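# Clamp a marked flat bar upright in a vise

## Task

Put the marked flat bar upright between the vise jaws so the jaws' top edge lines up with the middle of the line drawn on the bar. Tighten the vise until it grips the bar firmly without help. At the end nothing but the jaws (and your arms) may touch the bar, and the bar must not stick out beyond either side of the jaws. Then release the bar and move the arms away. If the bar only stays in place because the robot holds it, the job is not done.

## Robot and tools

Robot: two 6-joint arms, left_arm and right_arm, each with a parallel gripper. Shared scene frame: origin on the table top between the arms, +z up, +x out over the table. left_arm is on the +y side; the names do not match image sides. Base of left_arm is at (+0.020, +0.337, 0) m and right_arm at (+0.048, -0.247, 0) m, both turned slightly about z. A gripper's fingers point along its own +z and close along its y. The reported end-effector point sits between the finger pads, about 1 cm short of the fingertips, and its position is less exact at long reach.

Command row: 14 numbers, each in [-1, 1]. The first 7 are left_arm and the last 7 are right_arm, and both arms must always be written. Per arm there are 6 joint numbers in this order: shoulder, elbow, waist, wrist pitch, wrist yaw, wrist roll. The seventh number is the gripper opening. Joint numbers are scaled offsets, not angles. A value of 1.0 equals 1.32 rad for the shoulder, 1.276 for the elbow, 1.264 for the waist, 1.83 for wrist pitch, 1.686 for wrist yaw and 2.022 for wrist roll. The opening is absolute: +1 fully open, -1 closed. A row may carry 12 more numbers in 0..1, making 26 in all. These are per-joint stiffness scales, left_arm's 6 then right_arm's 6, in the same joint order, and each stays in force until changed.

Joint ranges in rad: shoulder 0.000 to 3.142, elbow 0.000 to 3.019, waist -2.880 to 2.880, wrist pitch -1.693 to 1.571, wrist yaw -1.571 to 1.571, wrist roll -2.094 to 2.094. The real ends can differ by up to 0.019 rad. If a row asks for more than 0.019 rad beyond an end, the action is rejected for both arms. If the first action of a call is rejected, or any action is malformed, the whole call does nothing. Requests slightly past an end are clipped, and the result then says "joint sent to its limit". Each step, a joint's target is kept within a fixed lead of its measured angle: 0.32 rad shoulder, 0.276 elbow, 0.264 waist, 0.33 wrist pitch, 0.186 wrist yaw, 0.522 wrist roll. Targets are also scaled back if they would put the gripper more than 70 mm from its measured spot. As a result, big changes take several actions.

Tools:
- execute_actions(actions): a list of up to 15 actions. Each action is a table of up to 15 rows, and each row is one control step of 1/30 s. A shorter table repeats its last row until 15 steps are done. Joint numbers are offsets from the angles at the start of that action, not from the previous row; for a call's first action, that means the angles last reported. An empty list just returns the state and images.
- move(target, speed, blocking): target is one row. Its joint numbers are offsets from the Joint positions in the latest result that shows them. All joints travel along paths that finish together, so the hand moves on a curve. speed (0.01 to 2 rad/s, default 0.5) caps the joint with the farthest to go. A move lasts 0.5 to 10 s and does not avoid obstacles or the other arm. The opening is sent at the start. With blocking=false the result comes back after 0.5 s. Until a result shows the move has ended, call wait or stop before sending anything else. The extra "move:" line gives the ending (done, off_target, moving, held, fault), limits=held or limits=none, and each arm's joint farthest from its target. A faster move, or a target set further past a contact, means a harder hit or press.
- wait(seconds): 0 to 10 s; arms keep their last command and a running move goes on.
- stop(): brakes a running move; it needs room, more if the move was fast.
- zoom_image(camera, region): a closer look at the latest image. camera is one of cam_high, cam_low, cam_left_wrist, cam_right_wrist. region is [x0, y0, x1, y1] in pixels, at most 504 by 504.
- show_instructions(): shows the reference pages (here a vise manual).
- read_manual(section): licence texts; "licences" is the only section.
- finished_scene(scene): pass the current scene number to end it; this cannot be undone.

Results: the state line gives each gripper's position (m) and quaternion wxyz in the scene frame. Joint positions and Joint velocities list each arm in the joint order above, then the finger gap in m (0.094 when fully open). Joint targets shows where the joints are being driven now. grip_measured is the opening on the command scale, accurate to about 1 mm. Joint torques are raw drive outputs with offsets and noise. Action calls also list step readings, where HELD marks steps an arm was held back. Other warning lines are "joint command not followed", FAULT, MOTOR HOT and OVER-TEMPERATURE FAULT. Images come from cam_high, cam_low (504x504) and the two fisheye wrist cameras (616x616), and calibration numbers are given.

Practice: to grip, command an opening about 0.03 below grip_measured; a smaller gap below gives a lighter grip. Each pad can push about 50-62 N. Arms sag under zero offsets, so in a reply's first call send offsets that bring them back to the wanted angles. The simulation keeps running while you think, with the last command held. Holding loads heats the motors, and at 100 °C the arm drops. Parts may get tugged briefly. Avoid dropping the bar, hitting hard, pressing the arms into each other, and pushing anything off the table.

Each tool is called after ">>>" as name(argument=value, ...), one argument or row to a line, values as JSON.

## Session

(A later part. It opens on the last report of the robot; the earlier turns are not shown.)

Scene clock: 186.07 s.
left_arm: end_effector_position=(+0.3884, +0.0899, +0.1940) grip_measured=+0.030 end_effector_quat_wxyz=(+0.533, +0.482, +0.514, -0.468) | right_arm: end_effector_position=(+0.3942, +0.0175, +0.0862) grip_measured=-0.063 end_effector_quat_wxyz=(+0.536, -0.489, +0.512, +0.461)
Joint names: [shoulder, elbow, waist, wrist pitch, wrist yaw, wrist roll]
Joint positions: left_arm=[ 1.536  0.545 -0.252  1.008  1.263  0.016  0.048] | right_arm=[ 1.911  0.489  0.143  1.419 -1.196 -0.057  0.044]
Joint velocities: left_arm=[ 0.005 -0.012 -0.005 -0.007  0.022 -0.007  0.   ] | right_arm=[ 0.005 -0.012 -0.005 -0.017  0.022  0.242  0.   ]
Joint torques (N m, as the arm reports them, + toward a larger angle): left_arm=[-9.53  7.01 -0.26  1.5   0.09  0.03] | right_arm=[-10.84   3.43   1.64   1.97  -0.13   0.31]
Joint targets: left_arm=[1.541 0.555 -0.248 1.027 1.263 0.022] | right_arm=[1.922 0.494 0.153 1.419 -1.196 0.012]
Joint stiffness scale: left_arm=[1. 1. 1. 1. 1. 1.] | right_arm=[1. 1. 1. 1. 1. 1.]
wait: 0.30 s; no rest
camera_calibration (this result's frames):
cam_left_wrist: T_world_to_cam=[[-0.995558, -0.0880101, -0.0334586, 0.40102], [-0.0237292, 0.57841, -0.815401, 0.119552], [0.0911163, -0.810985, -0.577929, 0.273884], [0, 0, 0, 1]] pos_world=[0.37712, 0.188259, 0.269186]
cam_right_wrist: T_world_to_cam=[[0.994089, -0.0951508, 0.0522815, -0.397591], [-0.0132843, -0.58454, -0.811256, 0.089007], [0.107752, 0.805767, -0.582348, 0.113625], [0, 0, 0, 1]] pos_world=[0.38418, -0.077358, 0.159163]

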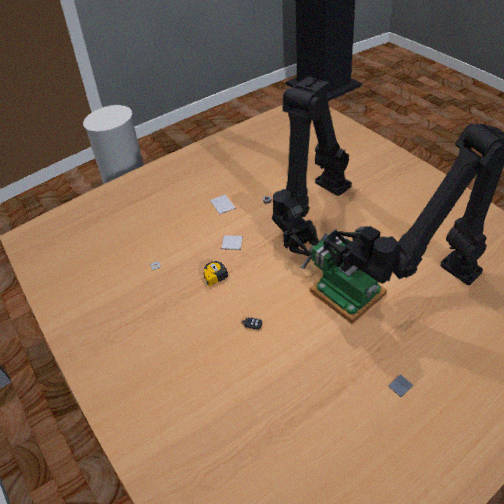

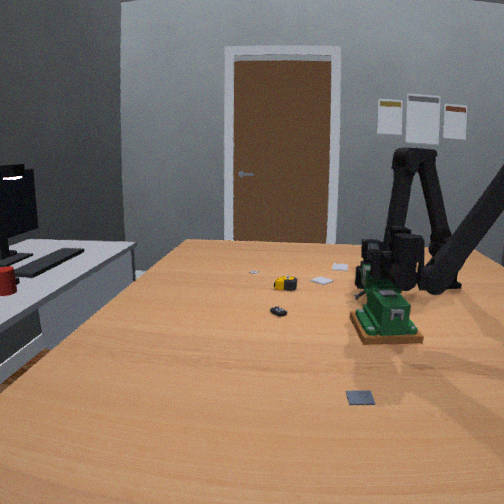

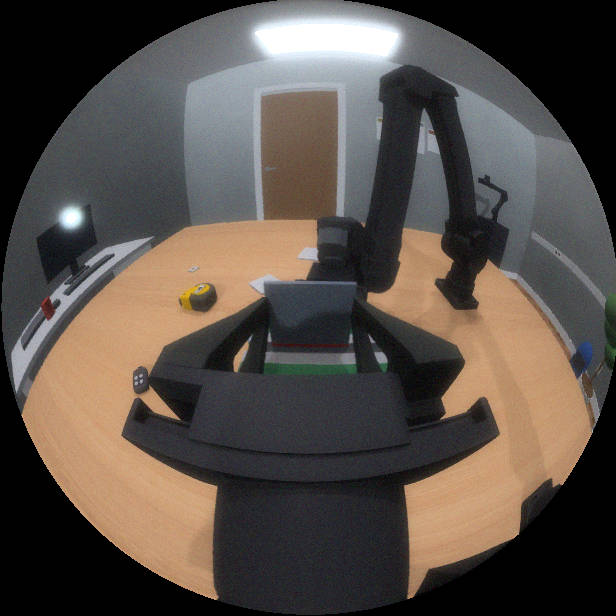

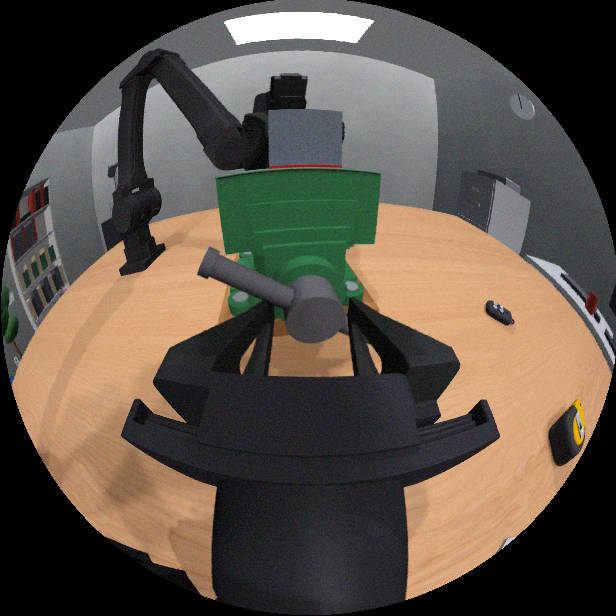

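>>> execute_actions(
  actions=[
    [[0.005,0.008,0.005,0.010,0.001,0.003,0.0,0.008,0.004,0.008,0,0.002,0.3,-0.064],[0.006,0.008,0.008,0.010,0.002,0.003,0.0,0.008,0.004,0.008,0,0.002,0.5,-0.064],[0.007,0.008,0.010,0.010,0.003,0.003,0.0,0.008,0.004,0.008,0,0.002,0.8,-0.064],[0.008,0.008,0.012,0.010,0.004,0.003,0.0,0.008,0.004,0.008,0,0.002,0.8,-0.064],[0.009,0.008,0.014,0.010,0.005,0.003,0.0,0.008,0.004,0.008,0,0.002,0.8,-0.064],[0.010,0.008,0.016,0.010,0.005,0.003,0.0,0.008,0.004,0.008,0,0.002,0.8,-0.064],[0.0105,0.008,0.018,0.010,0.005,0.003,0.0,0.008,0.004,0.008,0,0.002,0.8,-0.064]],
    [[0.004,0.008,0.004,0.010,0,0.003,0.0,0.008,0.004,0.008,-0.001,0.002,0.39,-0.064]],
    [[0.004,0.008,0.004,0.010,0,0.003,0.0,0.006,0.002,0.004,0.0,0,-0.08,-0.064],[0.004,0.008,0.004,0.010,0,0.003,0.0,0.004,0.0,0.002,0.002,0,-0.08,-0.064],[0.004,0.008,0.004,0.010,0,0.003,0.0,0.001,-0.006,-0.006,0.005,0,-0.08,-0.064],[0.004,0.008,0.004,0.010,0,0.003,0.0,-0.003,-0.013,-0.015,0.010,0,-0.08,-0.064],[0.004,0.008,0.004,0.010,0,0.003,0.0,-0.007,-0.021,-0.025,0.014,0,-0.08,-0.064],[0.004,0.008,0.004,0.010,0,0.003,0.0,-0.011,-0.029,-0.034,0.019,0,-0.08,-0.064],[0.004,0.008,0.004,0.010,0,0.003,0.0,-0.015,-0.037,-0.043,0.024,0,-0.08,-0.064],[0.004,0.008,0.004,0.010,0,0.003,0.0,-0.019,-0.045,-0.053,0.029,0,-0.08,-0.064],[0.004,0.008,0.004,0.010,0,0.003,0.0,-0.023,-0.053,-0.062,0.034,0,-0.08,-0.064],[0.004,0.008,0.004,0.010,0,0.003,0.0,-0.027,-0.060,-0.071,0.0385,0,-0.08,-0.064]],
    [[0.004,0.008,0.004,0.010,0,0.003,0.0,-0.012,0,0.0,0.006,0,-0.8,-0.064]],
    [[0.004,0.008,0.004,0.010,0,0.003,0.0,-0.012,0,0.004,0.006,0,-0.8,-0.064]],
    [[0.004,0.008,0.004,0.010,0,0.003,0.0,-0.012,0,0.004,0.006,0,-0.33,-0.064]],
    [[0.004,0.008,0.004,0.010,0,0.003,0.0,-0.007,0.009,0.013,0.001,0.002,-0.02,-0.064],[0.004,0.008,0.004,0.010,0,0.003,0.0,-0.002,0.017,0.022,-0.004,0.003,-0.02,-0.064],[0.004,0.008,0.004,0.010,0,0.003,0.0,0.003,0.025,0.031,-0.008,0.004,-0.02,-0.064],[0.004,0.008,0.004,0.010,0,0.003,0.0,0.008,0.033,0.040,-0.013,0.005,-0.02,-0.064],[0.004,0.008,0.004,0.010,0,0.003,0.0,0.013,0.041,0.049,-0.017,0.006,-0.02,-0.064],[0.004,0.008,0.004,0.010,0,0.003,0.0,0.018,0.049,0.058,-0.022,0.006,-0.02,-0.064],[0.004,0.008,0.004,0.010,0,0.003,0.0,0.024,0.057,0.066,-0.027,0.006,-0.02,-0.064],[0.004,0.008,0.004,0.010,0,0.003,0.0,0.029,0.065,0.074,-0.032,0.006,-0.02,-0.064]],
    [[0.004,0.008,0.004,0.010,0,0.003,0.0,0.010,0.004,0.008,-0.002,0.002,0.2,-0.064],[0.004,0.008,0.004,0.010,0,0.003,0.0,0.010,0.004,0.008,-0.002,0.002,0.4,-0.064],[0.004,0.008,0.004,0.010,0,0.003,0.0,0.010,0.004,0.008,-0.002,0.002,0.78,-0.064]],
  ],
)

>>> wait(
  seconds=0.3,
)

>>> zoom_image(
  camera="cam_right_wrist",
  region=[250, 145, 350, 185],
)

>>> zoom_image(
  camera="cam_left_wrist",
  region=[260, 330, 360, 370],
)

Scene clock: 199.20 s.
left_arm: end_effector_position=(+0.3898, +0.0931, +0.1931) grip_measured=+0.030 end_effector_quat_wxyz=(+0.533, +0.481, +0.516, -0.467) | right_arm: end_effector_position=(+0.3955, +0.0181, +0.0863) grip_measured=-0.063 end_effector_quat_wxyz=(+0.575, -0.527, +0.472, +0.412)
Joint names: [shoulder, elbow, waist, wrist pitch, wrist yaw, wrist roll]
Joint positions: left_arm=[ 1.538  0.545 -0.243  1.008  1.269  0.016  0.048] | right_arm=[ 1.912  0.488  0.145  1.422 -1.183 -0.222  0.044]
Joint velocities: left_arm=[ 0.005 -0.007  0.005 -0.007  0.007  0.051  0.   ] | right_arm=[-0.005  0.007 -0.005  0.012 -0.007  1.575  0.   ]
Joint torques (N m, as the arm reports them, + toward a larger angle): left_arm=[-9.12  6.9   0.47  1.41  0.07 -0.02] | right_arm=[-10.69   3.39   1.39   1.86   0.05   0.36]
Joint targets: left_arm=[1.543 0.555 -0.238 1.027 1.269 0.022] | right_arm=[1.924 0.493 0.155 1.420 -1.180 0.049]
Joint stiffness scale: left_arm=[1. 1. 1. 1. 1. 1.] | right_arm=[1. 1. 1. 1. 1. 1.]
Step readings (joint positions; steps 1 to 15: 1st action; 16 to 30: 2nd action; 31 to 45: 3rd action; 46 to 60: 4th action; 61 to 75: 5th action; 76 to 90: 6th action; 91 to 105: 7th action; 106 to 120: 8th action):
0: left_arm=[1.536 0.545 -0.252 1.008 1.263 0.016] | right_arm=[1.911 0.489 0.143 1.419 -1.196 -0.021]
1: left_arm=[1.536 0.545 -0.252 1.008 1.263 0.016] | right_arm=[1.911 0.489 0.143 1.420 -1.196 0.052]
2: left_arm=[1.536 0.545 -0.252 1.008 1.263 0.016] | right_arm=[1.911 0.489 0.143 1.420 -1.196 0.145]
4: left_arm=[1.536 0.545 -0.252 1.008 1.266 0.016] | right_arm=[1.911 0.489 0.143 1.420 -1.195 0.330]
8: left_arm=[1.536 0.545 -0.249 1.008 1.269 0.016] | right_arm=[1.911 0.489 0.143 1.420 -1.194 0.698]
15: left_arm=[1.538 0.545 -0.243 1.008 1.269 0.016] | right_arm=[1.911 0.489 0.143 1.420 -1.193 1.287]
16: left_arm=[1.538 0.545 -0.243 1.008 1.269 0.016] | right_arm=[1.911 0.489 0.143 1.420 -1.192 1.371]
17: left_arm=[1.538 0.545 -0.243 1.008 1.269 0.016] | right_arm=[1.911 0.489 0.143 1.420 -1.192 1.463]
19: left_arm=[1.538 0.545 -0.243 1.008 1.269 0.016] | right_arm=[1.911 0.489 0.143 1.420 -1.192 1.647]
23: left_arm=[1.538 0.545 -0.243 1.008 1.269 0.016] | right_arm=[1.911 0.489 0.143 1.420 -1.192 1.878]
30: left_arm=[1.538 0.545 -0.243 1.008 1.269 0.016] | right_arm=[1.911 0.489 0.143 1.420 -1.192 2.007]
31: left_arm=[1.538 0.545 -0.243 1.008 1.269 0.016] | right_arm=[1.911 0.489 0.143 1.420 -1.192 1.986]
32: left_arm=[1.538 0.545 -0.243 1.008 1.269 0.016] | right_arm=[1.911 0.489 0.143 1.420 -1.192 1.961]
34: left_arm=[1.538 0.545 -0.243 1.008 1.269 0.016] | right_arm=[1.911 0.487 0.142 1.420 -1.192 1.925]
38: left_arm=[1.538 0.545 -0.243 1.008 1.269 0.016] | right_arm=[1.911 0.460 0.116 1.441 -1.192 1.887]
45: left_arm=[1.538 0.545 -0.243 1.008 1.269 0.016] | right_arm=[1.900 0.415 0.054 1.473 -1.192 1.867]
46: left_arm=[1.538 0.545 -0.243 1.008 1.269 0.016] | right_arm=[1.899 0.415 0.054 1.473 -1.192 1.789]
47: left_arm=[1.538 0.545 -0.243 1.008 1.269 0.016] | right_arm=[1.899 0.415 0.054 1.473 -1.192 1.691]
49: left_arm=[1.538 0.545 -0.243 1.008 1.269 0.016] | right_arm=[1.899 0.415 0.054 1.473 -1.192 1.497]
53: left_arm=[1.538 0.545 -0.243 1.008 1.269 0.016] | right_arm=[1.899 0.415 0.054 1.473 -1.192 1.108]
60: left_arm=[1.538 0.545 -0.243 1.008 1.269 0.016] | right_arm=[1.899 0.415 0.054 1.473 -1.192 0.497]
61: left_arm=[1.538 0.545 -0.243 1.008 1.269 0.016] | right_arm=[1.899 0.415 0.054 1.473 -1.192 0.409]
62: left_arm=[1.538 0.545 -0.243 1.008 1.269 0.016] | right_arm=[1.899 0.415 0.054 1.473 -1.192 0.311]
64: left_arm=[1.538 0.545 -0.243 1.008 1.269 0.016] | right_arm=[1.899 0.415 0.054 1.473 -1.192 0.117]
68: left_arm=[1.538 0.545 -0.243 1.008 1.269 0.016] | right_arm=[1.899 0.415 0.054 1.473 -1.192 -0.272]
75: left_arm=[1.538 0.545 -0.243 1.008 1.269 0.016] | right_arm=[1.899 0.415 0.054 1.473 -1.192 -0.878]
76: left_arm=[1.538 0.545 -0.243 1.008 1.269 0.016] | right_arm=[1.899 0.415 0.054 1.473 -1.192 -0.966]
77: left_arm=[1.538 0.545 -0.243 1.008 1.269 0.016] | right_arm=[1.899 0.415 0.054 1.473 -1.192 -1.063]
79: left_arm=[1.538 0.545 -0.243 1.008 1.269 0.016] | right_arm=[1.899 0.415 0.054 1.473 -1.192 -1.230]
83: left_arm=[1.538 0.545 -0.243 1.008 1.269 0.016] | right_arm=[1.899 0.415 0.054 1.473 -1.192 -1.408]
90: left_arm=[1.538 0.545 -0.243 1.008 1.269 0.016] | right_arm=[1.899 0.415 0.054 1.473 -1.192 -1.504]
91: left_arm=[1.538 0.545 -0.243 1.008 1.269 0.016] | right_arm=[1.899 0.415 0.054 1.473 -1.191 -1.509]
92: left_arm=[1.538 0.545 -0.243 1.008 1.269 0.016] | right_arm=[1.899 0.415 0.056 1.473 -1.190 -1.513]
94: left_arm=[1.538 0.545 -0.243 1.008 1.269 0.016] | right_arm=[1.899 0.420 0.067 1.469 -1.188 -1.519]
98: left_arm=[1.538 0.545 -0.243 1.008 1.269 0.016] | right_arm=[1.901 0.458 0.116 1.440 -1.185 -1.524]
105: left_arm=[1.538 0.545 -0.243 1.008 1.269 0.016] | right_arm=[1.911 0.488 0.145 1.423 -1.183 -1.528]
106: left_arm=[1.538 0.545 -0.243 1.008 1.269 0.016] | right_arm=[1.911 0.488 0.145 1.423 -1.183 -1.469]
107: left_arm=[1.538 0.545 -0.243 1.008 1.269 0.016] | right_arm=[1.911 0.488 0.145 1.423 -1.183 -1.376]
109: left_arm=[1.538 0.545 -0.243 1.008 1.269 0.016] | right_arm=[1.911 0.488 0.145 1.423 -1.182 -1.182]
113: left_arm=[1.538 0.545 -0.243 1.008 1.269 0.016] | right_arm=[1.911 0.488 0.145 1.423 -1.181 -0.811]
120: Joint positions above
camera_calibration (this result's frames):
cam_left_wrist: T_world_to_cam=[[-0.995286, -0.0917902, -0.0312965, 0.40257], [-0.0277484, 0.578765, -0.815022, 0.118422], [0.0929243, -0.810312, -0.578584, 0.275229], [0, 0, 0, 1]] pos_world=[0.378383, 0.191435, 0.268359]
cam_right_wrist: T_world_to_cam=[[0.970702, -0.102827, 0.217173, -0.403586], [0.11403, -0.598423, -0.793024, 0.0377666], [0.211505, 0.794554, -0.569165, 0.071072], [0, 0, 0, 1]] pos_world=[0.372423, -0.0753696, 0.158049]

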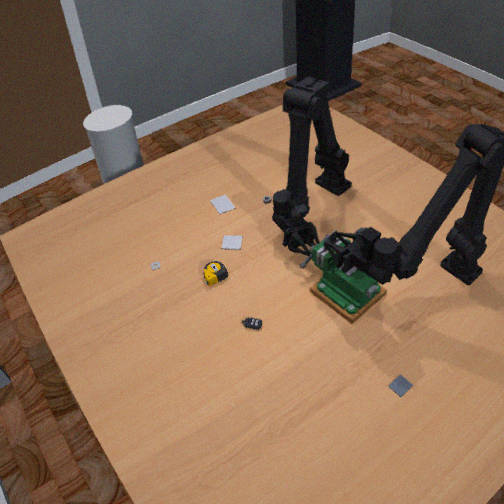

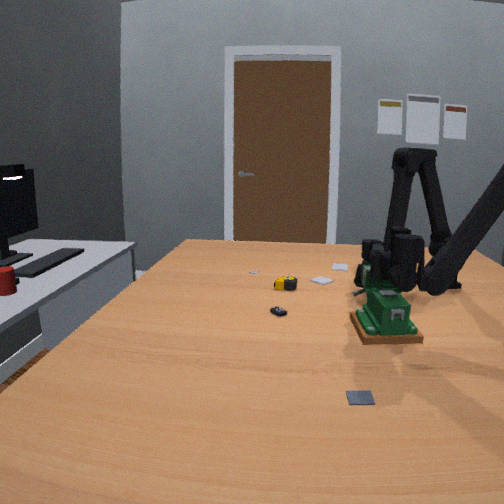

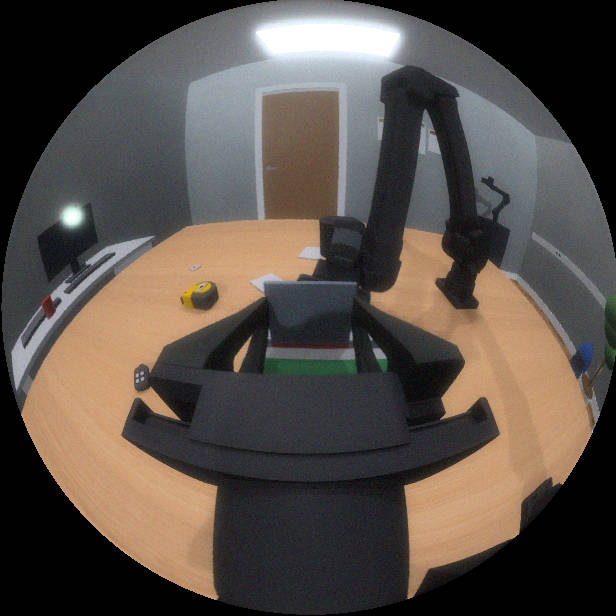

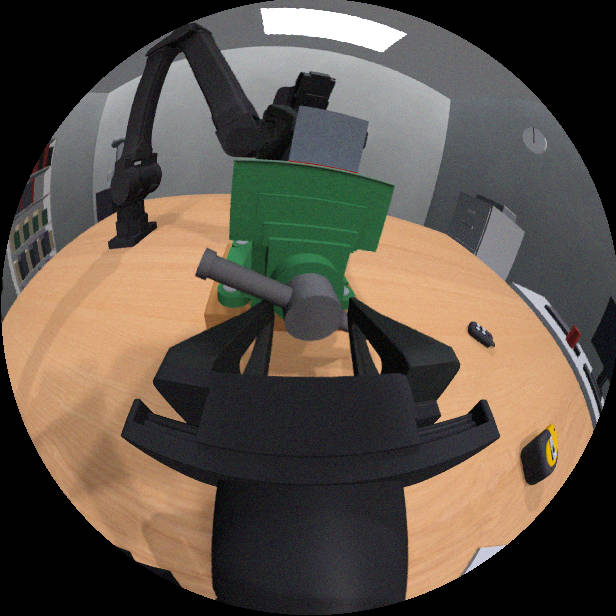

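Scene clock: 199.50 s.
left_arm: end_effector_position=(+0.3898, +0.0931, +0.1931) grip_measured=+0.030 end_effector_quat_wxyz=(+0.533, +0.481, +0.516, -0.467) | right_arm: end_effector_position=(+0.3952, +0.0182, +0.0863) grip_measured=-0.063 end_effector_quat_wxyz=(+0.529, -0.476, +0.523, +0.469)
Joint names: [shoulder, elbow, waist, wrist pitch, wrist yaw, wrist roll]
Joint positions: left_arm=[ 1.538  0.545 -0.243  1.008  1.269  0.016  0.048] | right_arm=[ 1.912  0.488  0.146  1.422 -1.185 -0.016  0.044]
Joint velocities: left_arm=[ 0.015  0.002 -0.005 -0.012 -0.081 -0.095  0.   ] | right_arm=[-0.005  0.002 -0.024 -0.002 -0.037  0.198  0.001]
Joint torques (N m, as the arm reports them, + toward a larger angle): left_arm=[-9.88  6.71  0.17  1.67  0.1   0.04] | right_arm=[-10.72   3.43   1.14   1.89   0.07   0.31]
Joint targets: left_arm=[1.543 0.555 -0.238 1.027 1.269 0.022] | right_arm=[1.924 0.493 0.155 1.420 -1.180 0.049]
Joint stiffness scale: left_arm=[1. 1. 1. 1. 1. 1.] | right_arm=[1. 1. 1. 1. 1. 1.]
wait: 0.30 s; no rest
camera_calibration (this result's frames):
cam_left_wrist: T_world_to_cam=[[-0.995286, -0.0917902, -0.0312965, 0.40257], [-0.0277484, 0.578765, -0.815022, 0.118422], [0.0929243, -0.810312, -0.578584, 0.275229], [0, 0, 0, 1]] pos_world=[0.378383, 0.191435, 0.268359]
cam_right_wrist: T_world_to_cam=[[0.994481, -0.104071, 0.0133012, -0.395068], [-0.0498891, -0.580594, -0.812663, 0.104037], [0.0922974, 0.807514, -0.582582, 0.119041], [0, 0, 0, 1]] pos_world=[0.38709, -0.0768389, 0.159153]

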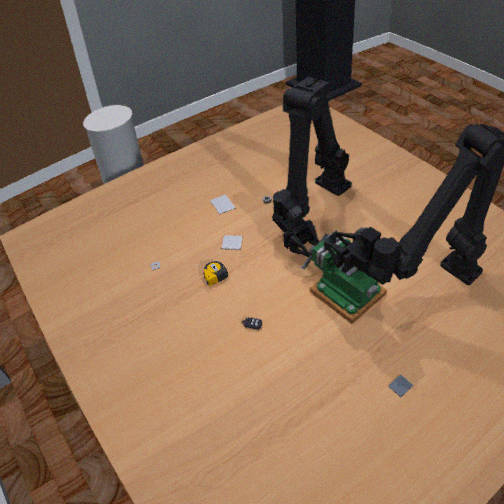

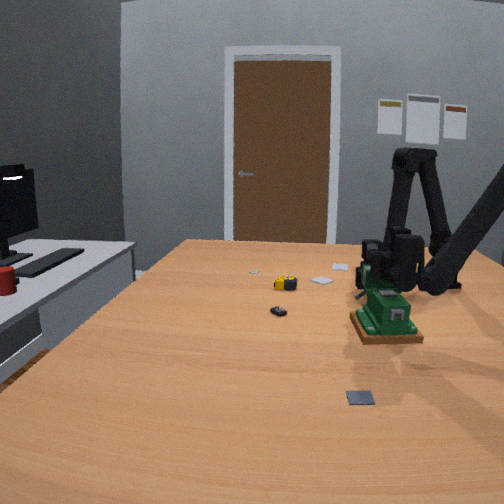

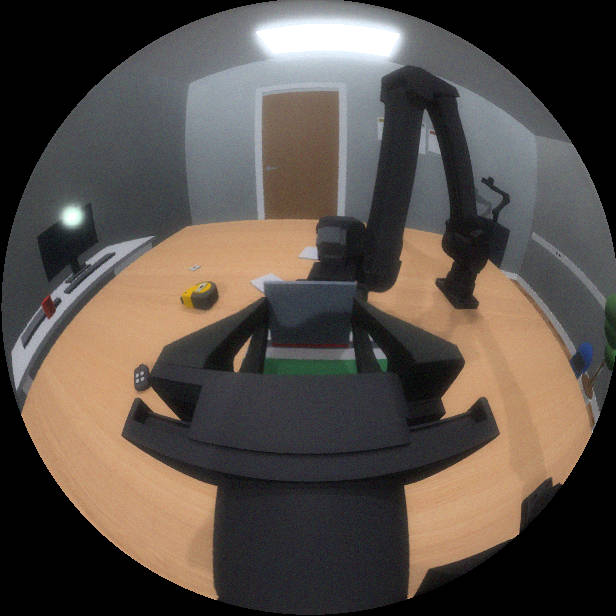

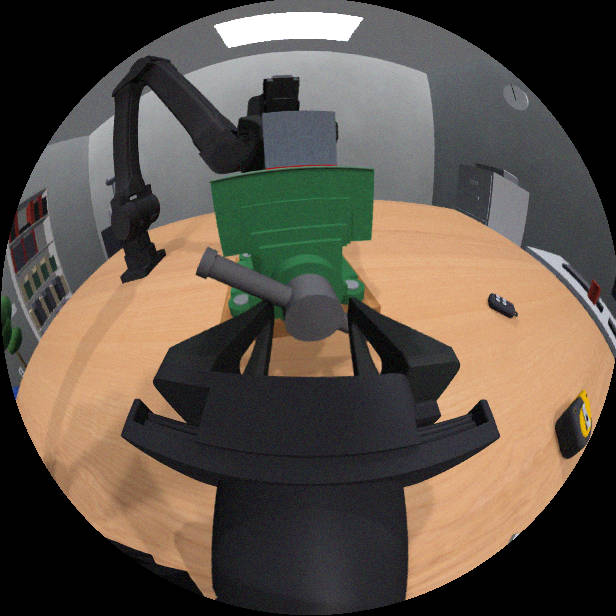

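Region (250, 145, 350, 185) of cam_right_wrist's 616x616 image, scaled by 5.040, with more detail than that image has; it fills the top 202 rows of this view, and the rest is white.

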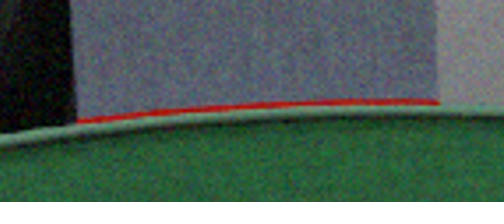

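Region (260, 330, 360, 370) of cam_left_wrist's 616x616 image, scaled by 5.040, with more detail than that image has; it fills the top 202 rows of this view, and the rest is white.

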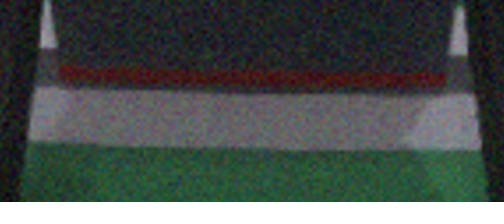

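>>> execute_actions(
  actions=[
    [[0.004,0.008,0.006,0.010,0.001,0.003,0.0,0.008,0.004,0.008,0,0.002,0.3,-0.064],[0.004,0.008,0.008,0.010,0.002,0.003,0.0,0.008,0.004,0.008,0,0.002,0.5,-0.064],[0.004,0.008,0.010,0.010,0.003,0.003,0.0,0.008,0.004,0.008,0,0.002,0.8,-0.064],[0.004,0.008,0.012,0.010,0.0035,0.003,0.0,0.008,0.004,0.008,0,0.002,0.8,-0.064],[0.004,0.008,0.013,0.010,0.0035,0.003,0.0,0.008,0.004,0.008,0,0.002,0.8,-0.064],[0.004,0.008,0.014,0.010,0.0035,0.003,0.0,0.008,0.004,0.008,0,0.002,0.8,-0.064]],
    [[0.004,0.008,0.004,0.010,0,0.003,0.0,0.008,0.004,0.008,-0.001,0.002,0.37,-0.064]],
    [[0.004,0.008,0.004,0.010,0,0.003,0.0,0.006,0.002,0.004,0.0,0,-0.08,-0.064],[0.004,0.008,0.004,0.010,0,0.003,0.0,0.004,0.0,0.002,0.002,0,-0.08,-0.064],[0.004,0.008,0.004,0.010,0,0.003,0.0,0.001,-0.006,-0.006,0.005,0,-0.08,-0.064],[0.004,0.008,0.004,0.010,0,0.003,0.0,-0.003,-0.013,-0.015,0.010,0,-0.08,-0.064],[0.004,0.008,0.004,0.010,0,0.003,0.0,-0.007,-0.021,-0.025,0.014,0,-0.08,-0.064],[0.004,0.008,0.004,0.010,0,0.003,0.0,-0.011,-0.029,-0.034,0.019,0,-0.08,-0.064],[0.004,0.008,0.004,0.010,0,0.003,0.0,-0.016,-0.037,-0.043,0.024,0,-0.08,-0.064],[0.004,0.008,0.004,0.010,0,0.003,0.0,-0.020,-0.045,-0.053,0.028,0,-0.08,-0.064],[0.004,0.008,0.004,0.010,0,0.003,0.0,-0.024,-0.053,-0.062,0.033,0,-0.08,-0.064],[0.004,0.008,0.004,0.010,0,0.003,0.0,-0.028,-0.060,-0.071,0.0375,0,-0.08,-0.064]],
    [[0.004,0.008,0.004,0.010,0,0.003,0.0,-0.012,0,0.0,0.006,0,-0.8,-0.064]],
    [[0.004,0.008,0.004,0.010,0,0.003,0.0,-0.012,0,0.004,0.006,0,-0.8,-0.064]],
    [[0.004,0.008,0.004,0.010,0,0.003,0.0,-0.012,0,0.004,0.006,0,-0.33,-0.064]],
    [[0.004,0.008,0.004,0.010,0,0.003,0.0,-0.007,0.009,0.013,0.001,0,-0.02,-0.064],[0.004,0.008,0.004,0.010,0,0.003,0.0,-0.002,0.017,0.022,-0.004,0,-0.02,-0.064],[0.004,0.008,0.004,0.010,0,0.003,0.0,0.003,0.025,0.031,-0.008,0,-0.02,-0.064],[0.004,0.008,0.004,0.010,0,0.003,0.0,0.008,0.033,0.040,-0.013,0,-0.02,-0.064],[0.004,0.008,0.004,0.010,0,0.003,0.0,0.013,0.041,0.049,-0.017,0,-0.02,-0.064],[0.004,0.008,0.004,0.010,0,0.003,0.0,0.018,0.049,0.058,-0.022,0,-0.02,-0.064],[0.004,0.008,0.004,0.010,0,0.003,0.0,0.024,0.057,0.067,-0.027,0,-0.02,-0.064],[0.004,0.008,0.004,0.010,0,0.003,0.0,0.029,0.065,0.076,-0.032,0,-0.02,-0.064]],
    [[0.004,0.008,0.004,0.010,0,0.003,0.0,0.010,0.004,0.008,-0.002,0.002,0.2,-0.064],[0.004,0.008,0.004,0.010,0,0.003,0.0,0.010,0.004,0.008,-0.002,0.002,0.4,-0.064],[0.004,0.008,0.004,0.010,0,0.003,0.0,0.010,0.004,0.008,-0.002,0.002,0.78,-0.064]],
  ],
)

>>> wait(
  seconds=0.3,
)

>>> zoom_image(
  camera="cam_right_wrist",
  region=[250, 145, 350, 185],
)

>>> zoom_image(
  camera="cam_left_wrist",
  region=[260, 330, 360, 370],
)

Scene clock: 212.83 s.
left_arm: end_effector_position=(+0.3901, +0.0944, +0.1931) grip_measured=+0.030 end_effector_quat_wxyz=(+0.533, +0.481, +0.516, -0.467) | right_arm: end_effector_position=(+0.3937, +0.0201, +0.0860) grip_measured=-0.063 end_effector_quat_wxyz=(+0.573, -0.528, +0.471, +0.414)
Joint names: [shoulder, elbow, waist, wrist pitch, wrist yaw, wrist roll]
Joint positions: left_arm=[ 1.538  0.545 -0.24   1.008  1.272  0.016  0.048] | right_arm=[ 1.912  0.487  0.151  1.42  -1.183 -0.221  0.044]
Joint velocities: left_arm=[-0.005  0.007  0.005 -0.007  0.022  0.022 -0.001] | right_arm=[-0.005  0.002 -0.005 -0.002 -0.007  1.546  0.   ]
Joint torques (N m, as the arm reports them, + toward a larger angle): left_arm=[-8.88  6.45  0.65  1.59  0.11  0.12] | right_arm=[-11.21   3.48   0.97   2.02  -0.07   0.32]
Joint targets: left_arm=[1.543 0.555 -0.235 1.027 1.272 0.022] | right_arm=[1.923 0.492 0.161 1.420 -1.183 0.051]
Joint stiffness scale: left_arm=[1. 1. 1. 1. 1. 1.] | right_arm=[1. 1. 1. 1. 1. 1.]
Step readings (joint positions; steps 1 to 15: 1st action; 16 to 30: 2nd action; 31 to 45: 3rd action; 46 to 60: 4th action; 61 to 75: 5th action; 76 to 90: 6th action; 91 to 105: 7th action; 106 to 120: 8th action):
0: left_arm=[1.538 0.545 -0.243 1.008 1.269 0.016] | right_arm=[1.912 0.488 0.146 1.422 -1.185 0.017]
1: left_arm=[1.538 0.545 -0.243 1.008 1.269 0.016] | right_arm=[1.912 0.488 0.146 1.422 -1.185 0.089]
2: left_arm=[1.538 0.545 -0.243 1.008 1.269 0.016] | right_arm=[1.912 0.488 0.146 1.422 -1.185 0.183]
4: left_arm=[1.538 0.545 -0.243 1.008 1.271 0.016] | right_arm=[1.912 0.488 0.146 1.422 -1.186 0.367]
8: left_arm=[1.538 0.545 -0.242 1.008 1.272 0.016] | right_arm=[1.912 0.488 0.146 1.422 -1.186 0.736]
15: left_arm=[1.538 0.545 -0.240 1.008 1.272 0.016] | right_arm=[1.912 0.488 0.146 1.422 -1.186 1.326]
16: left_arm=[1.538 0.545 -0.240 1.008 1.272 0.016] | right_arm=[1.912 0.488 0.146 1.422 -1.186 1.410]
17: left_arm=[1.538 0.545 -0.240 1.008 1.272 0.016] | right_arm=[1.912 0.488 0.146 1.422 -1.186 1.503]
19: left_arm=[1.538 0.545 -0.240 1.008 1.272 0.016] | right_arm=[1.912 0.488 0.146 1.422 -1.186 1.680]
23: left_arm=[1.538 0.545 -0.240 1.008 1.272 0.016] | right_arm=[1.912 0.488 0.146 1.422 -1.186 1.891]
30: left_arm=[1.538 0.545 -0.240 1.008 1.272 0.016] | right_arm=[1.912 0.488 0.146 1.422 -1.186 2.009]
31: left_arm=[1.538 0.545 -0.240 1.008 1.272 0.016] | right_arm=[1.912 0.488 0.146 1.422 -1.186 1.988]
32: left_arm=[1.538 0.545 -0.240 1.008 1.272 0.016] | right_arm=[1.912 0.488 0.146 1.422 -1.186 1.963]
34: left_arm=[1.538 0.545 -0.240 1.008 1.272 0.016] | right_arm=[1.912 0.487 0.145 1.422 -1.186 1.926]
38: left_arm=[1.538 0.545 -0.240 1.008 1.272 0.016] | right_arm=[1.911 0.460 0.119 1.442 -1.186 1.888]
45: left_arm=[1.538 0.545 -0.240 1.008 1.272 0.016] | right_arm=[1.898 0.415 0.057 1.473 -1.186 1.868]
46: left_arm=[1.538 0.545 -0.240 1.008 1.272 0.016] | right_arm=[1.897 0.415 0.057 1.473 -1.186 1.791]
47: left_arm=[1.538 0.545 -0.240 1.008 1.272 0.016] | right_arm=[1.897 0.415 0.057 1.473 -1.186 1.693]
49: left_arm=[1.538 0.545 -0.240 1.008 1.272 0.016] | right_arm=[1.897 0.415 0.057 1.473 -1.186 1.498]
53: left_arm=[1.538 0.545 -0.240 1.008 1.272 0.016] | right_arm=[1.897 0.415 0.057 1.473 -1.186 1.110]
60: left_arm=[1.538 0.545 -0.240 1.008 1.272 0.016] | right_arm=[1.897 0.415 0.057 1.473 -1.186 0.499]
61: left_arm=[1.538 0.545 -0.240 1.008 1.272 0.016] | right_arm=[1.897 0.415 0.057 1.473 -1.186 0.411]
62: left_arm=[1.538 0.545 -0.240 1.008 1.272 0.016] | right_arm=[1.897 0.415 0.057 1.473 -1.186 0.313]
64: left_arm=[1.538 0.545 -0.240 1.008 1.272 0.016] | right_arm=[1.897 0.415 0.057 1.473 -1.186 0.119]
68: left_arm=[1.538 0.545 -0.240 1.008 1.272 0.016] | right_arm=[1.897 0.415 0.057 1.473 -1.186 -0.270]
75: left_arm=[1.538 0.545 -0.240 1.008 1.272 0.016] | right_arm=[1.897 0.415 0.057 1.473 -1.186 -0.876]
76: left_arm=[1.538 0.545 -0.240 1.008 1.272 0.016] | right_arm=[1.897 0.415 0.057 1.473 -1.186 -0.964]
77: left_arm=[1.538 0.545 -0.240 1.008 1.272 0.016] | right_arm=[1.897 0.415 0.057 1.473 -1.186 -1.062]
79: left_arm=[1.538 0.545 -0.240 1.008 1.272 0.016] | right_arm=[1.897 0.415 0.057 1.473 -1.186 -1.228]
83: left_arm=[1.538 0.545 -0.240 1.008 1.272 0.016] | right_arm=[1.897 0.415 0.057 1.473 -1.186 -1.406]
90: left_arm=[1.538 0.545 -0.240 1.008 1.272 0.016] | right_arm=[1.897 0.415 0.057 1.473 -1.186 -1.502]
91: left_arm=[1.538 0.545 -0.240 1.008 1.272 0.016] | right_arm=[1.897 0.415 0.057 1.473 -1.186 -1.507]
92: left_arm=[1.538 0.545 -0.240 1.008 1.272 0.016] | right_arm=[1.897 0.415 0.059 1.473 -1.186 -1.511]
94: left_arm=[1.538 0.545 -0.240 1.008 1.272 0.016] | right_arm=[1.897 0.420 0.070 1.468 -1.186 -1.517]
98: left_arm=[1.538 0.545 -0.240 1.008 1.272 0.016] | right_arm=[1.899 0.458 0.119 1.440 -1.186 -1.523]
105: left_arm=[1.538 0.545 -0.240 1.008 1.272 0.016] | right_arm=[1.910 0.487 0.151 1.423 -1.186 -1.526]
106: left_arm=[1.538 0.545 -0.240 1.008 1.272 0.016] | right_arm=[1.910 0.487 0.151 1.423 -1.185 -1.468]
107: left_arm=[1.538 0.545 -0.240 1.008 1.272 0.016] | right_arm=[1.910 0.487 0.151 1.423 -1.185 -1.374]
109: left_arm=[1.538 0.545 -0.240 1.008 1.272 0.016] | right_arm=[1.910 0.487 0.151 1.423 -1.182 -1.181]
113: left_arm=[1.538 0.545 -0.240 1.008 1.272 0.016] | right_arm=[1.912 0.487 0.151 1.420 -1.180 -0.812]
120: Joint positions above
camera_calibration (this result's frames):
cam_left_wrist: T_world_to_cam=[[-0.995251, -0.0921687, -0.0313103, 0.403016], [-0.0279616, 0.578792, -0.814995, 0.117795], [0.0932392, -0.81025, -0.578621, 0.276061], [0, 0, 0, 1]] pos_world=[0.378656, 0.192645, 0.268356]
cam_right_wrist: T_world_to_cam=[[0.971874, -0.0968339, 0.214674, -0.401979], [0.115616, -0.597964, -0.793141, 0.0384027], [0.20517, 0.795652, -0.56995, 0.0722002], [0, 0, 0, 1]] pos_world=[0.371419, -0.073408, 0.157904]

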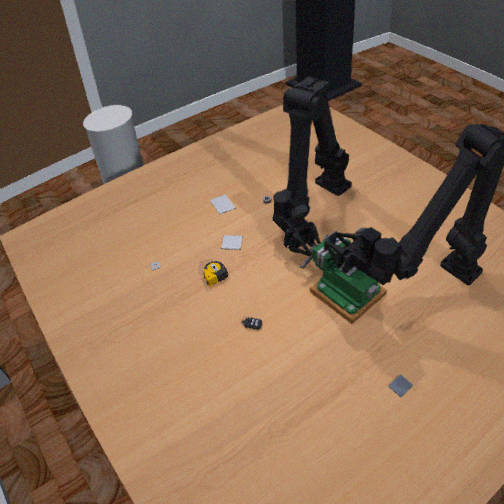

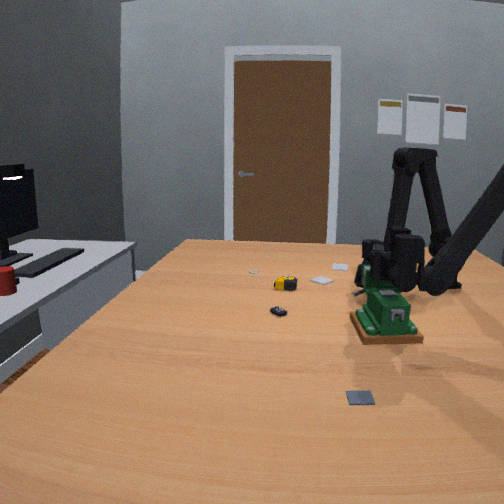

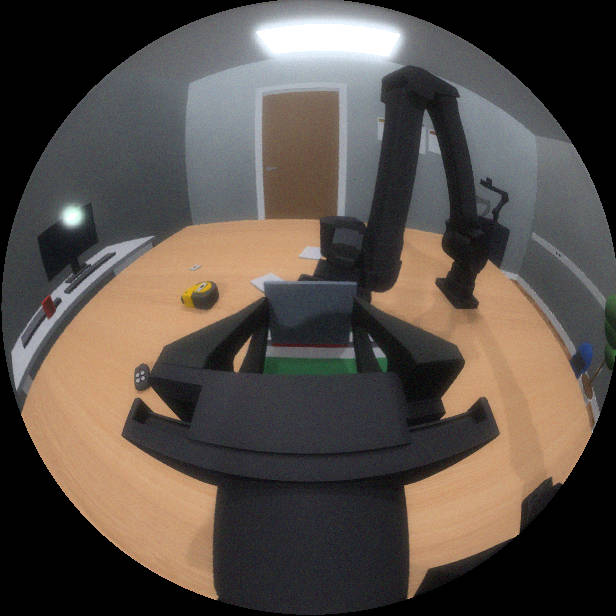

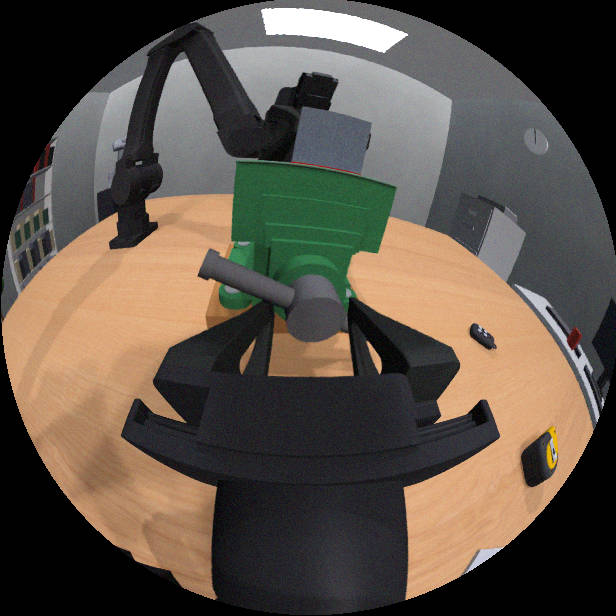

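Scene clock: 213.13 s.
left_arm: end_effector_position=(+0.3901, +0.0944, +0.1931) grip_measured=+0.030 end_effector_quat_wxyz=(+0.533, +0.481, +0.516, -0.467) | right_arm: end_effector_position=(+0.3936, +0.0202, +0.0861) grip_measured=-0.063 end_effector_quat_wxyz=(+0.527, -0.477, +0.522, +0.471)
Joint names: [shoulder, elbow, waist, wrist pitch, wrist yaw, wrist roll]
Joint positions: left_arm=[ 1.538  0.545 -0.24   1.008  1.272  0.016  0.048] | right_arm=[ 1.912  0.487  0.151  1.421 -1.184 -0.014  0.044]
Joint velocities: left_arm=[-0.015  0.007 -0.015 -0.002  0.081  0.007 -0.001] | right_arm=[ 0.005 -0.002  0.005 -0.012 -0.051  0.212 -0.   ]
Joint torques (N m, as the arm reports them, + toward a larger angle): left_arm=[-9.34  6.57  0.9   1.55  0.1  -0.01] | right_arm=[-10.84   3.44   1.59   1.91  -0.07   0.29]
Joint targets: left_arm=[1.543 0.555 -0.235 1.027 1.272 0.022] | right_arm=[1.923 0.492 0.161 1.420 -1.183 0.051]
Joint stiffness scale: left_arm=[1. 1. 1. 1. 1. 1.] | right_arm=[1. 1. 1. 1. 1. 1.]
wait: 0.30 s; no rest
camera_calibration (this result's frames):
cam_left_wrist: T_world_to_cam=[[-0.995251, -0.0921687, -0.0313103, 0.403016], [-0.0279616, 0.578792, -0.814995, 0.117795], [0.0932392, -0.81025, -0.578621, 0.276061], [0, 0, 0, 1]] pos_world=[0.378656, 0.192645, 0.268356]
cam_right_wrist: T_world_to_cam=[[0.995016, -0.0991399, 0.0106875, -0.393429], [-0.0491468, -0.580853, -0.812524, 0.10468], [0.0867614, 0.807949, -0.58283, 0.11974], [0, 0, 0, 1]] pos_world=[0.386224, -0.074945, 0.159048]

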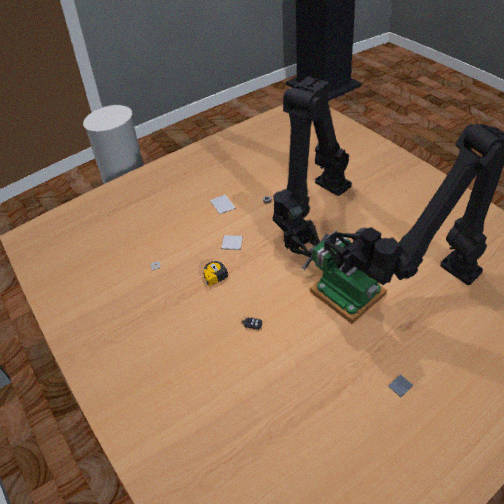

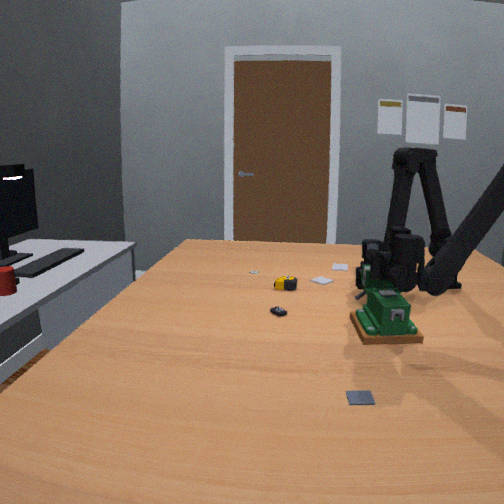

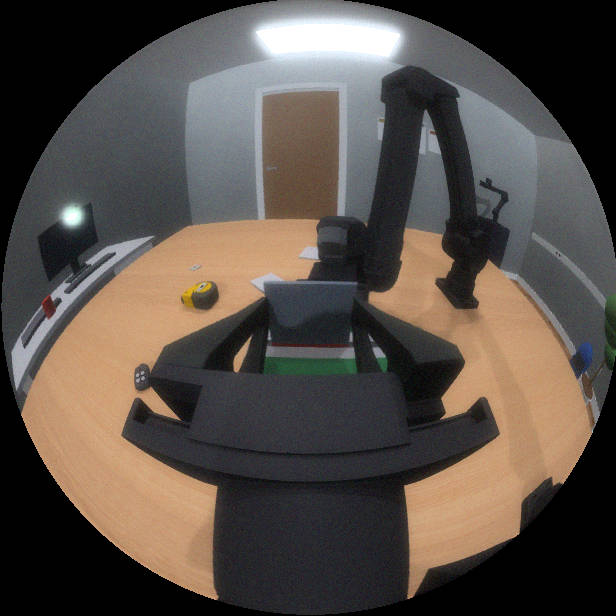

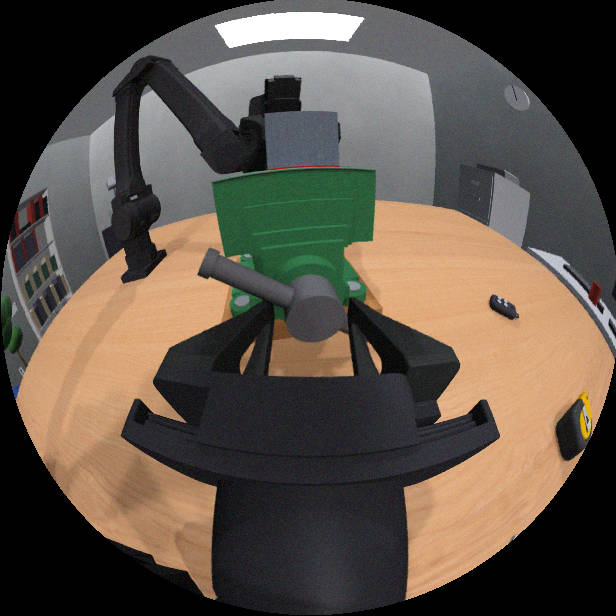

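Region (250, 145, 350, 185) of cam_right_wrist's 616x616 image, scaled by 5.040, with more detail than that image has; it fills the top 202 rows of this view, and the rest is white.

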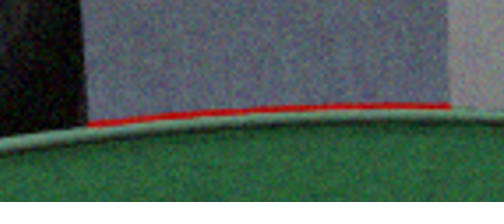

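Region (260, 330, 360, 370) of cam_left_wrist's 616x616 image, scaled by 5.040, with more detail than that image has; it fills the top 202 rows of this view, and the rest is white.

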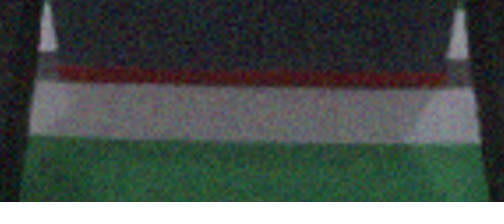

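>>> execute_actions(
  actions=[
    [[0.004,0.008,0.006,0.010,0.001,0.003,0.0,0.008,0.004,0.008,0,0.002,0.3,-0.064],[0.004,0.008,0.008,0.010,0.002,0.003,0.0,0.008,0.004,0.008,0,0.002,0.5,-0.064],[0.004,0.008,0.010,0.010,0.002,0.003,0.0,0.008,0.004,0.008,0,0.002,0.7,-0.064],[0.004,0.008,0.012,0.010,0.002,0.003,0.0,0.008,0.004,0.008,0,0.002,0.7,-0.064],[0.004,0.008,0.0128,0.010,0.002,0.003,0.0,0.008,0.004,0.008,0,0.002,0.7,-0.064]],
  ],
)

>>> zoom_image(
  camera="cam_left_wrist",
  region=[260, 330, 360, 370],
)

Scene clock: 219.60 s.
left_arm: end_effector_position=(+0.3904, +0.0949, +0.1931) grip_measured=+0.030 end_effector_quat_wxyz=(+0.534, +0.481, +0.516, -0.467) | right_arm: end_effector_position=(+0.3944, +0.0201, +0.0864) grip_measured=-0.063 end_effector_quat_wxyz=(+0.160, -0.086, +0.702, +0.688)
Joint names: [shoulder, elbow, waist, wrist pitch, wrist yaw, wrist roll]
Joint positions: left_arm=[ 1.538  0.545 -0.238  1.008  1.272  0.016  0.048] | right_arm=[ 1.912  0.487  0.151  1.423 -1.179  1.218  0.044]
Joint velocities: left_arm=[-0.005 -0.002  0.005 -0.007  0.007 -0.066 -0.   ] | right_arm=[-0.024 -0.017  0.005 -0.017  0.051  1.018  0.001]
Joint torques (N m, as the arm reports them, + toward a larger angle): left_arm=[-9.46  6.78  0.56  1.79  0.27 -0.03] | right_arm=[-10.94   3.5    1.59   1.98  -0.17   0.23]
Joint targets: left_arm=[1.543 0.555 -0.223 1.027 1.275 0.022] | right_arm=[1.922 0.492 0.161 1.421 -1.180 1.401]
Joint stiffness scale: left_arm=[1. 1. 1. 1. 1. 1.] | right_arm=[1. 1. 1. 1. 1. 1.]
Step readings (joint positions):
0: left_arm=[1.538 0.545 -0.240 1.008 1.272 0.016] | right_arm=[1.911 0.487 0.151 1.421 -1.184 0.018]
1: left_arm=[1.538 0.545 -0.240 1.008 1.272 0.016] | right_arm=[1.911 0.487 0.151 1.422 -1.183 0.091]
2: left_arm=[1.538 0.545 -0.240 1.008 1.272 0.016] | right_arm=[1.912 0.487 0.151 1.423 -1.183 0.184]
4: left_arm=[1.538 0.545 -0.240 1.008 1.272 0.016] | right_arm=[1.912 0.487 0.151 1.423 -1.182 0.368]
8: left_arm=[1.538 0.545 -0.239 1.008 1.272 0.016] | right_arm=[1.912 0.487 0.151 1.423 -1.180 0.737]
15: Joint positions above
camera_calibration (this result's frames):
cam_left_wrist: T_world_to_cam=[[-0.995145, -0.0933075, -0.031312, 0.403437], [-0.0286231, 0.578765, -0.814992, 0.117739], [0.0941672, -0.810139, -0.578626, 0.276113], [0, 0, 0, 1]] pos_world=[0.378848, 0.19319, 0.268355]
cam_right_wrist: T_world_to_cam=[[0.342203, -0.0346494, -0.938987, -0.0560207], [-0.820681, -0.497672, -0.280723, 0.361554], [-0.457581, 0.866673, -0.198741, 0.300212], [0, 0, 0, 1]] pos_world=[0.453262, -0.0821909, 0.108558]

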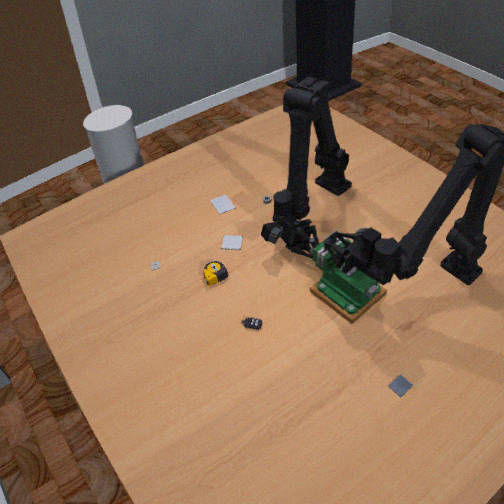

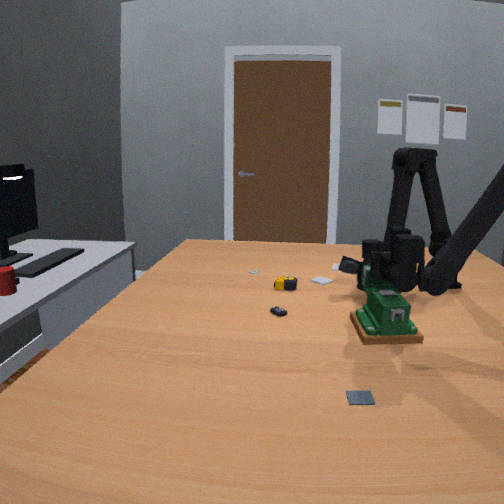

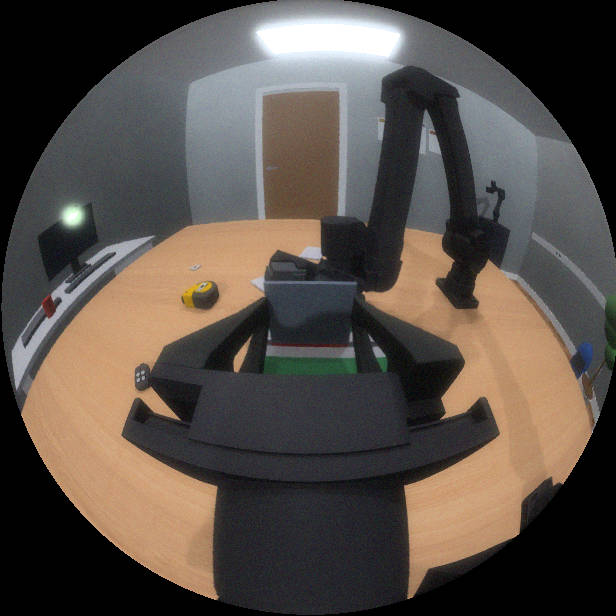

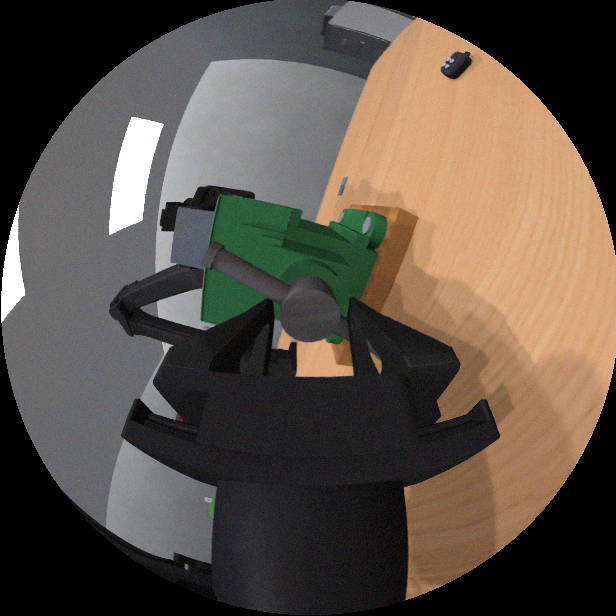

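Region (260, 330, 360, 370) of cam_left_wrist's 616x616 image, scaled by 5.040, with more detail than that image has; it fills the top 202 rows of this view, and the rest is white.

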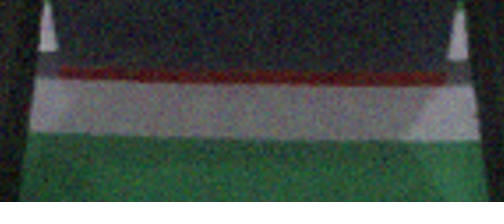

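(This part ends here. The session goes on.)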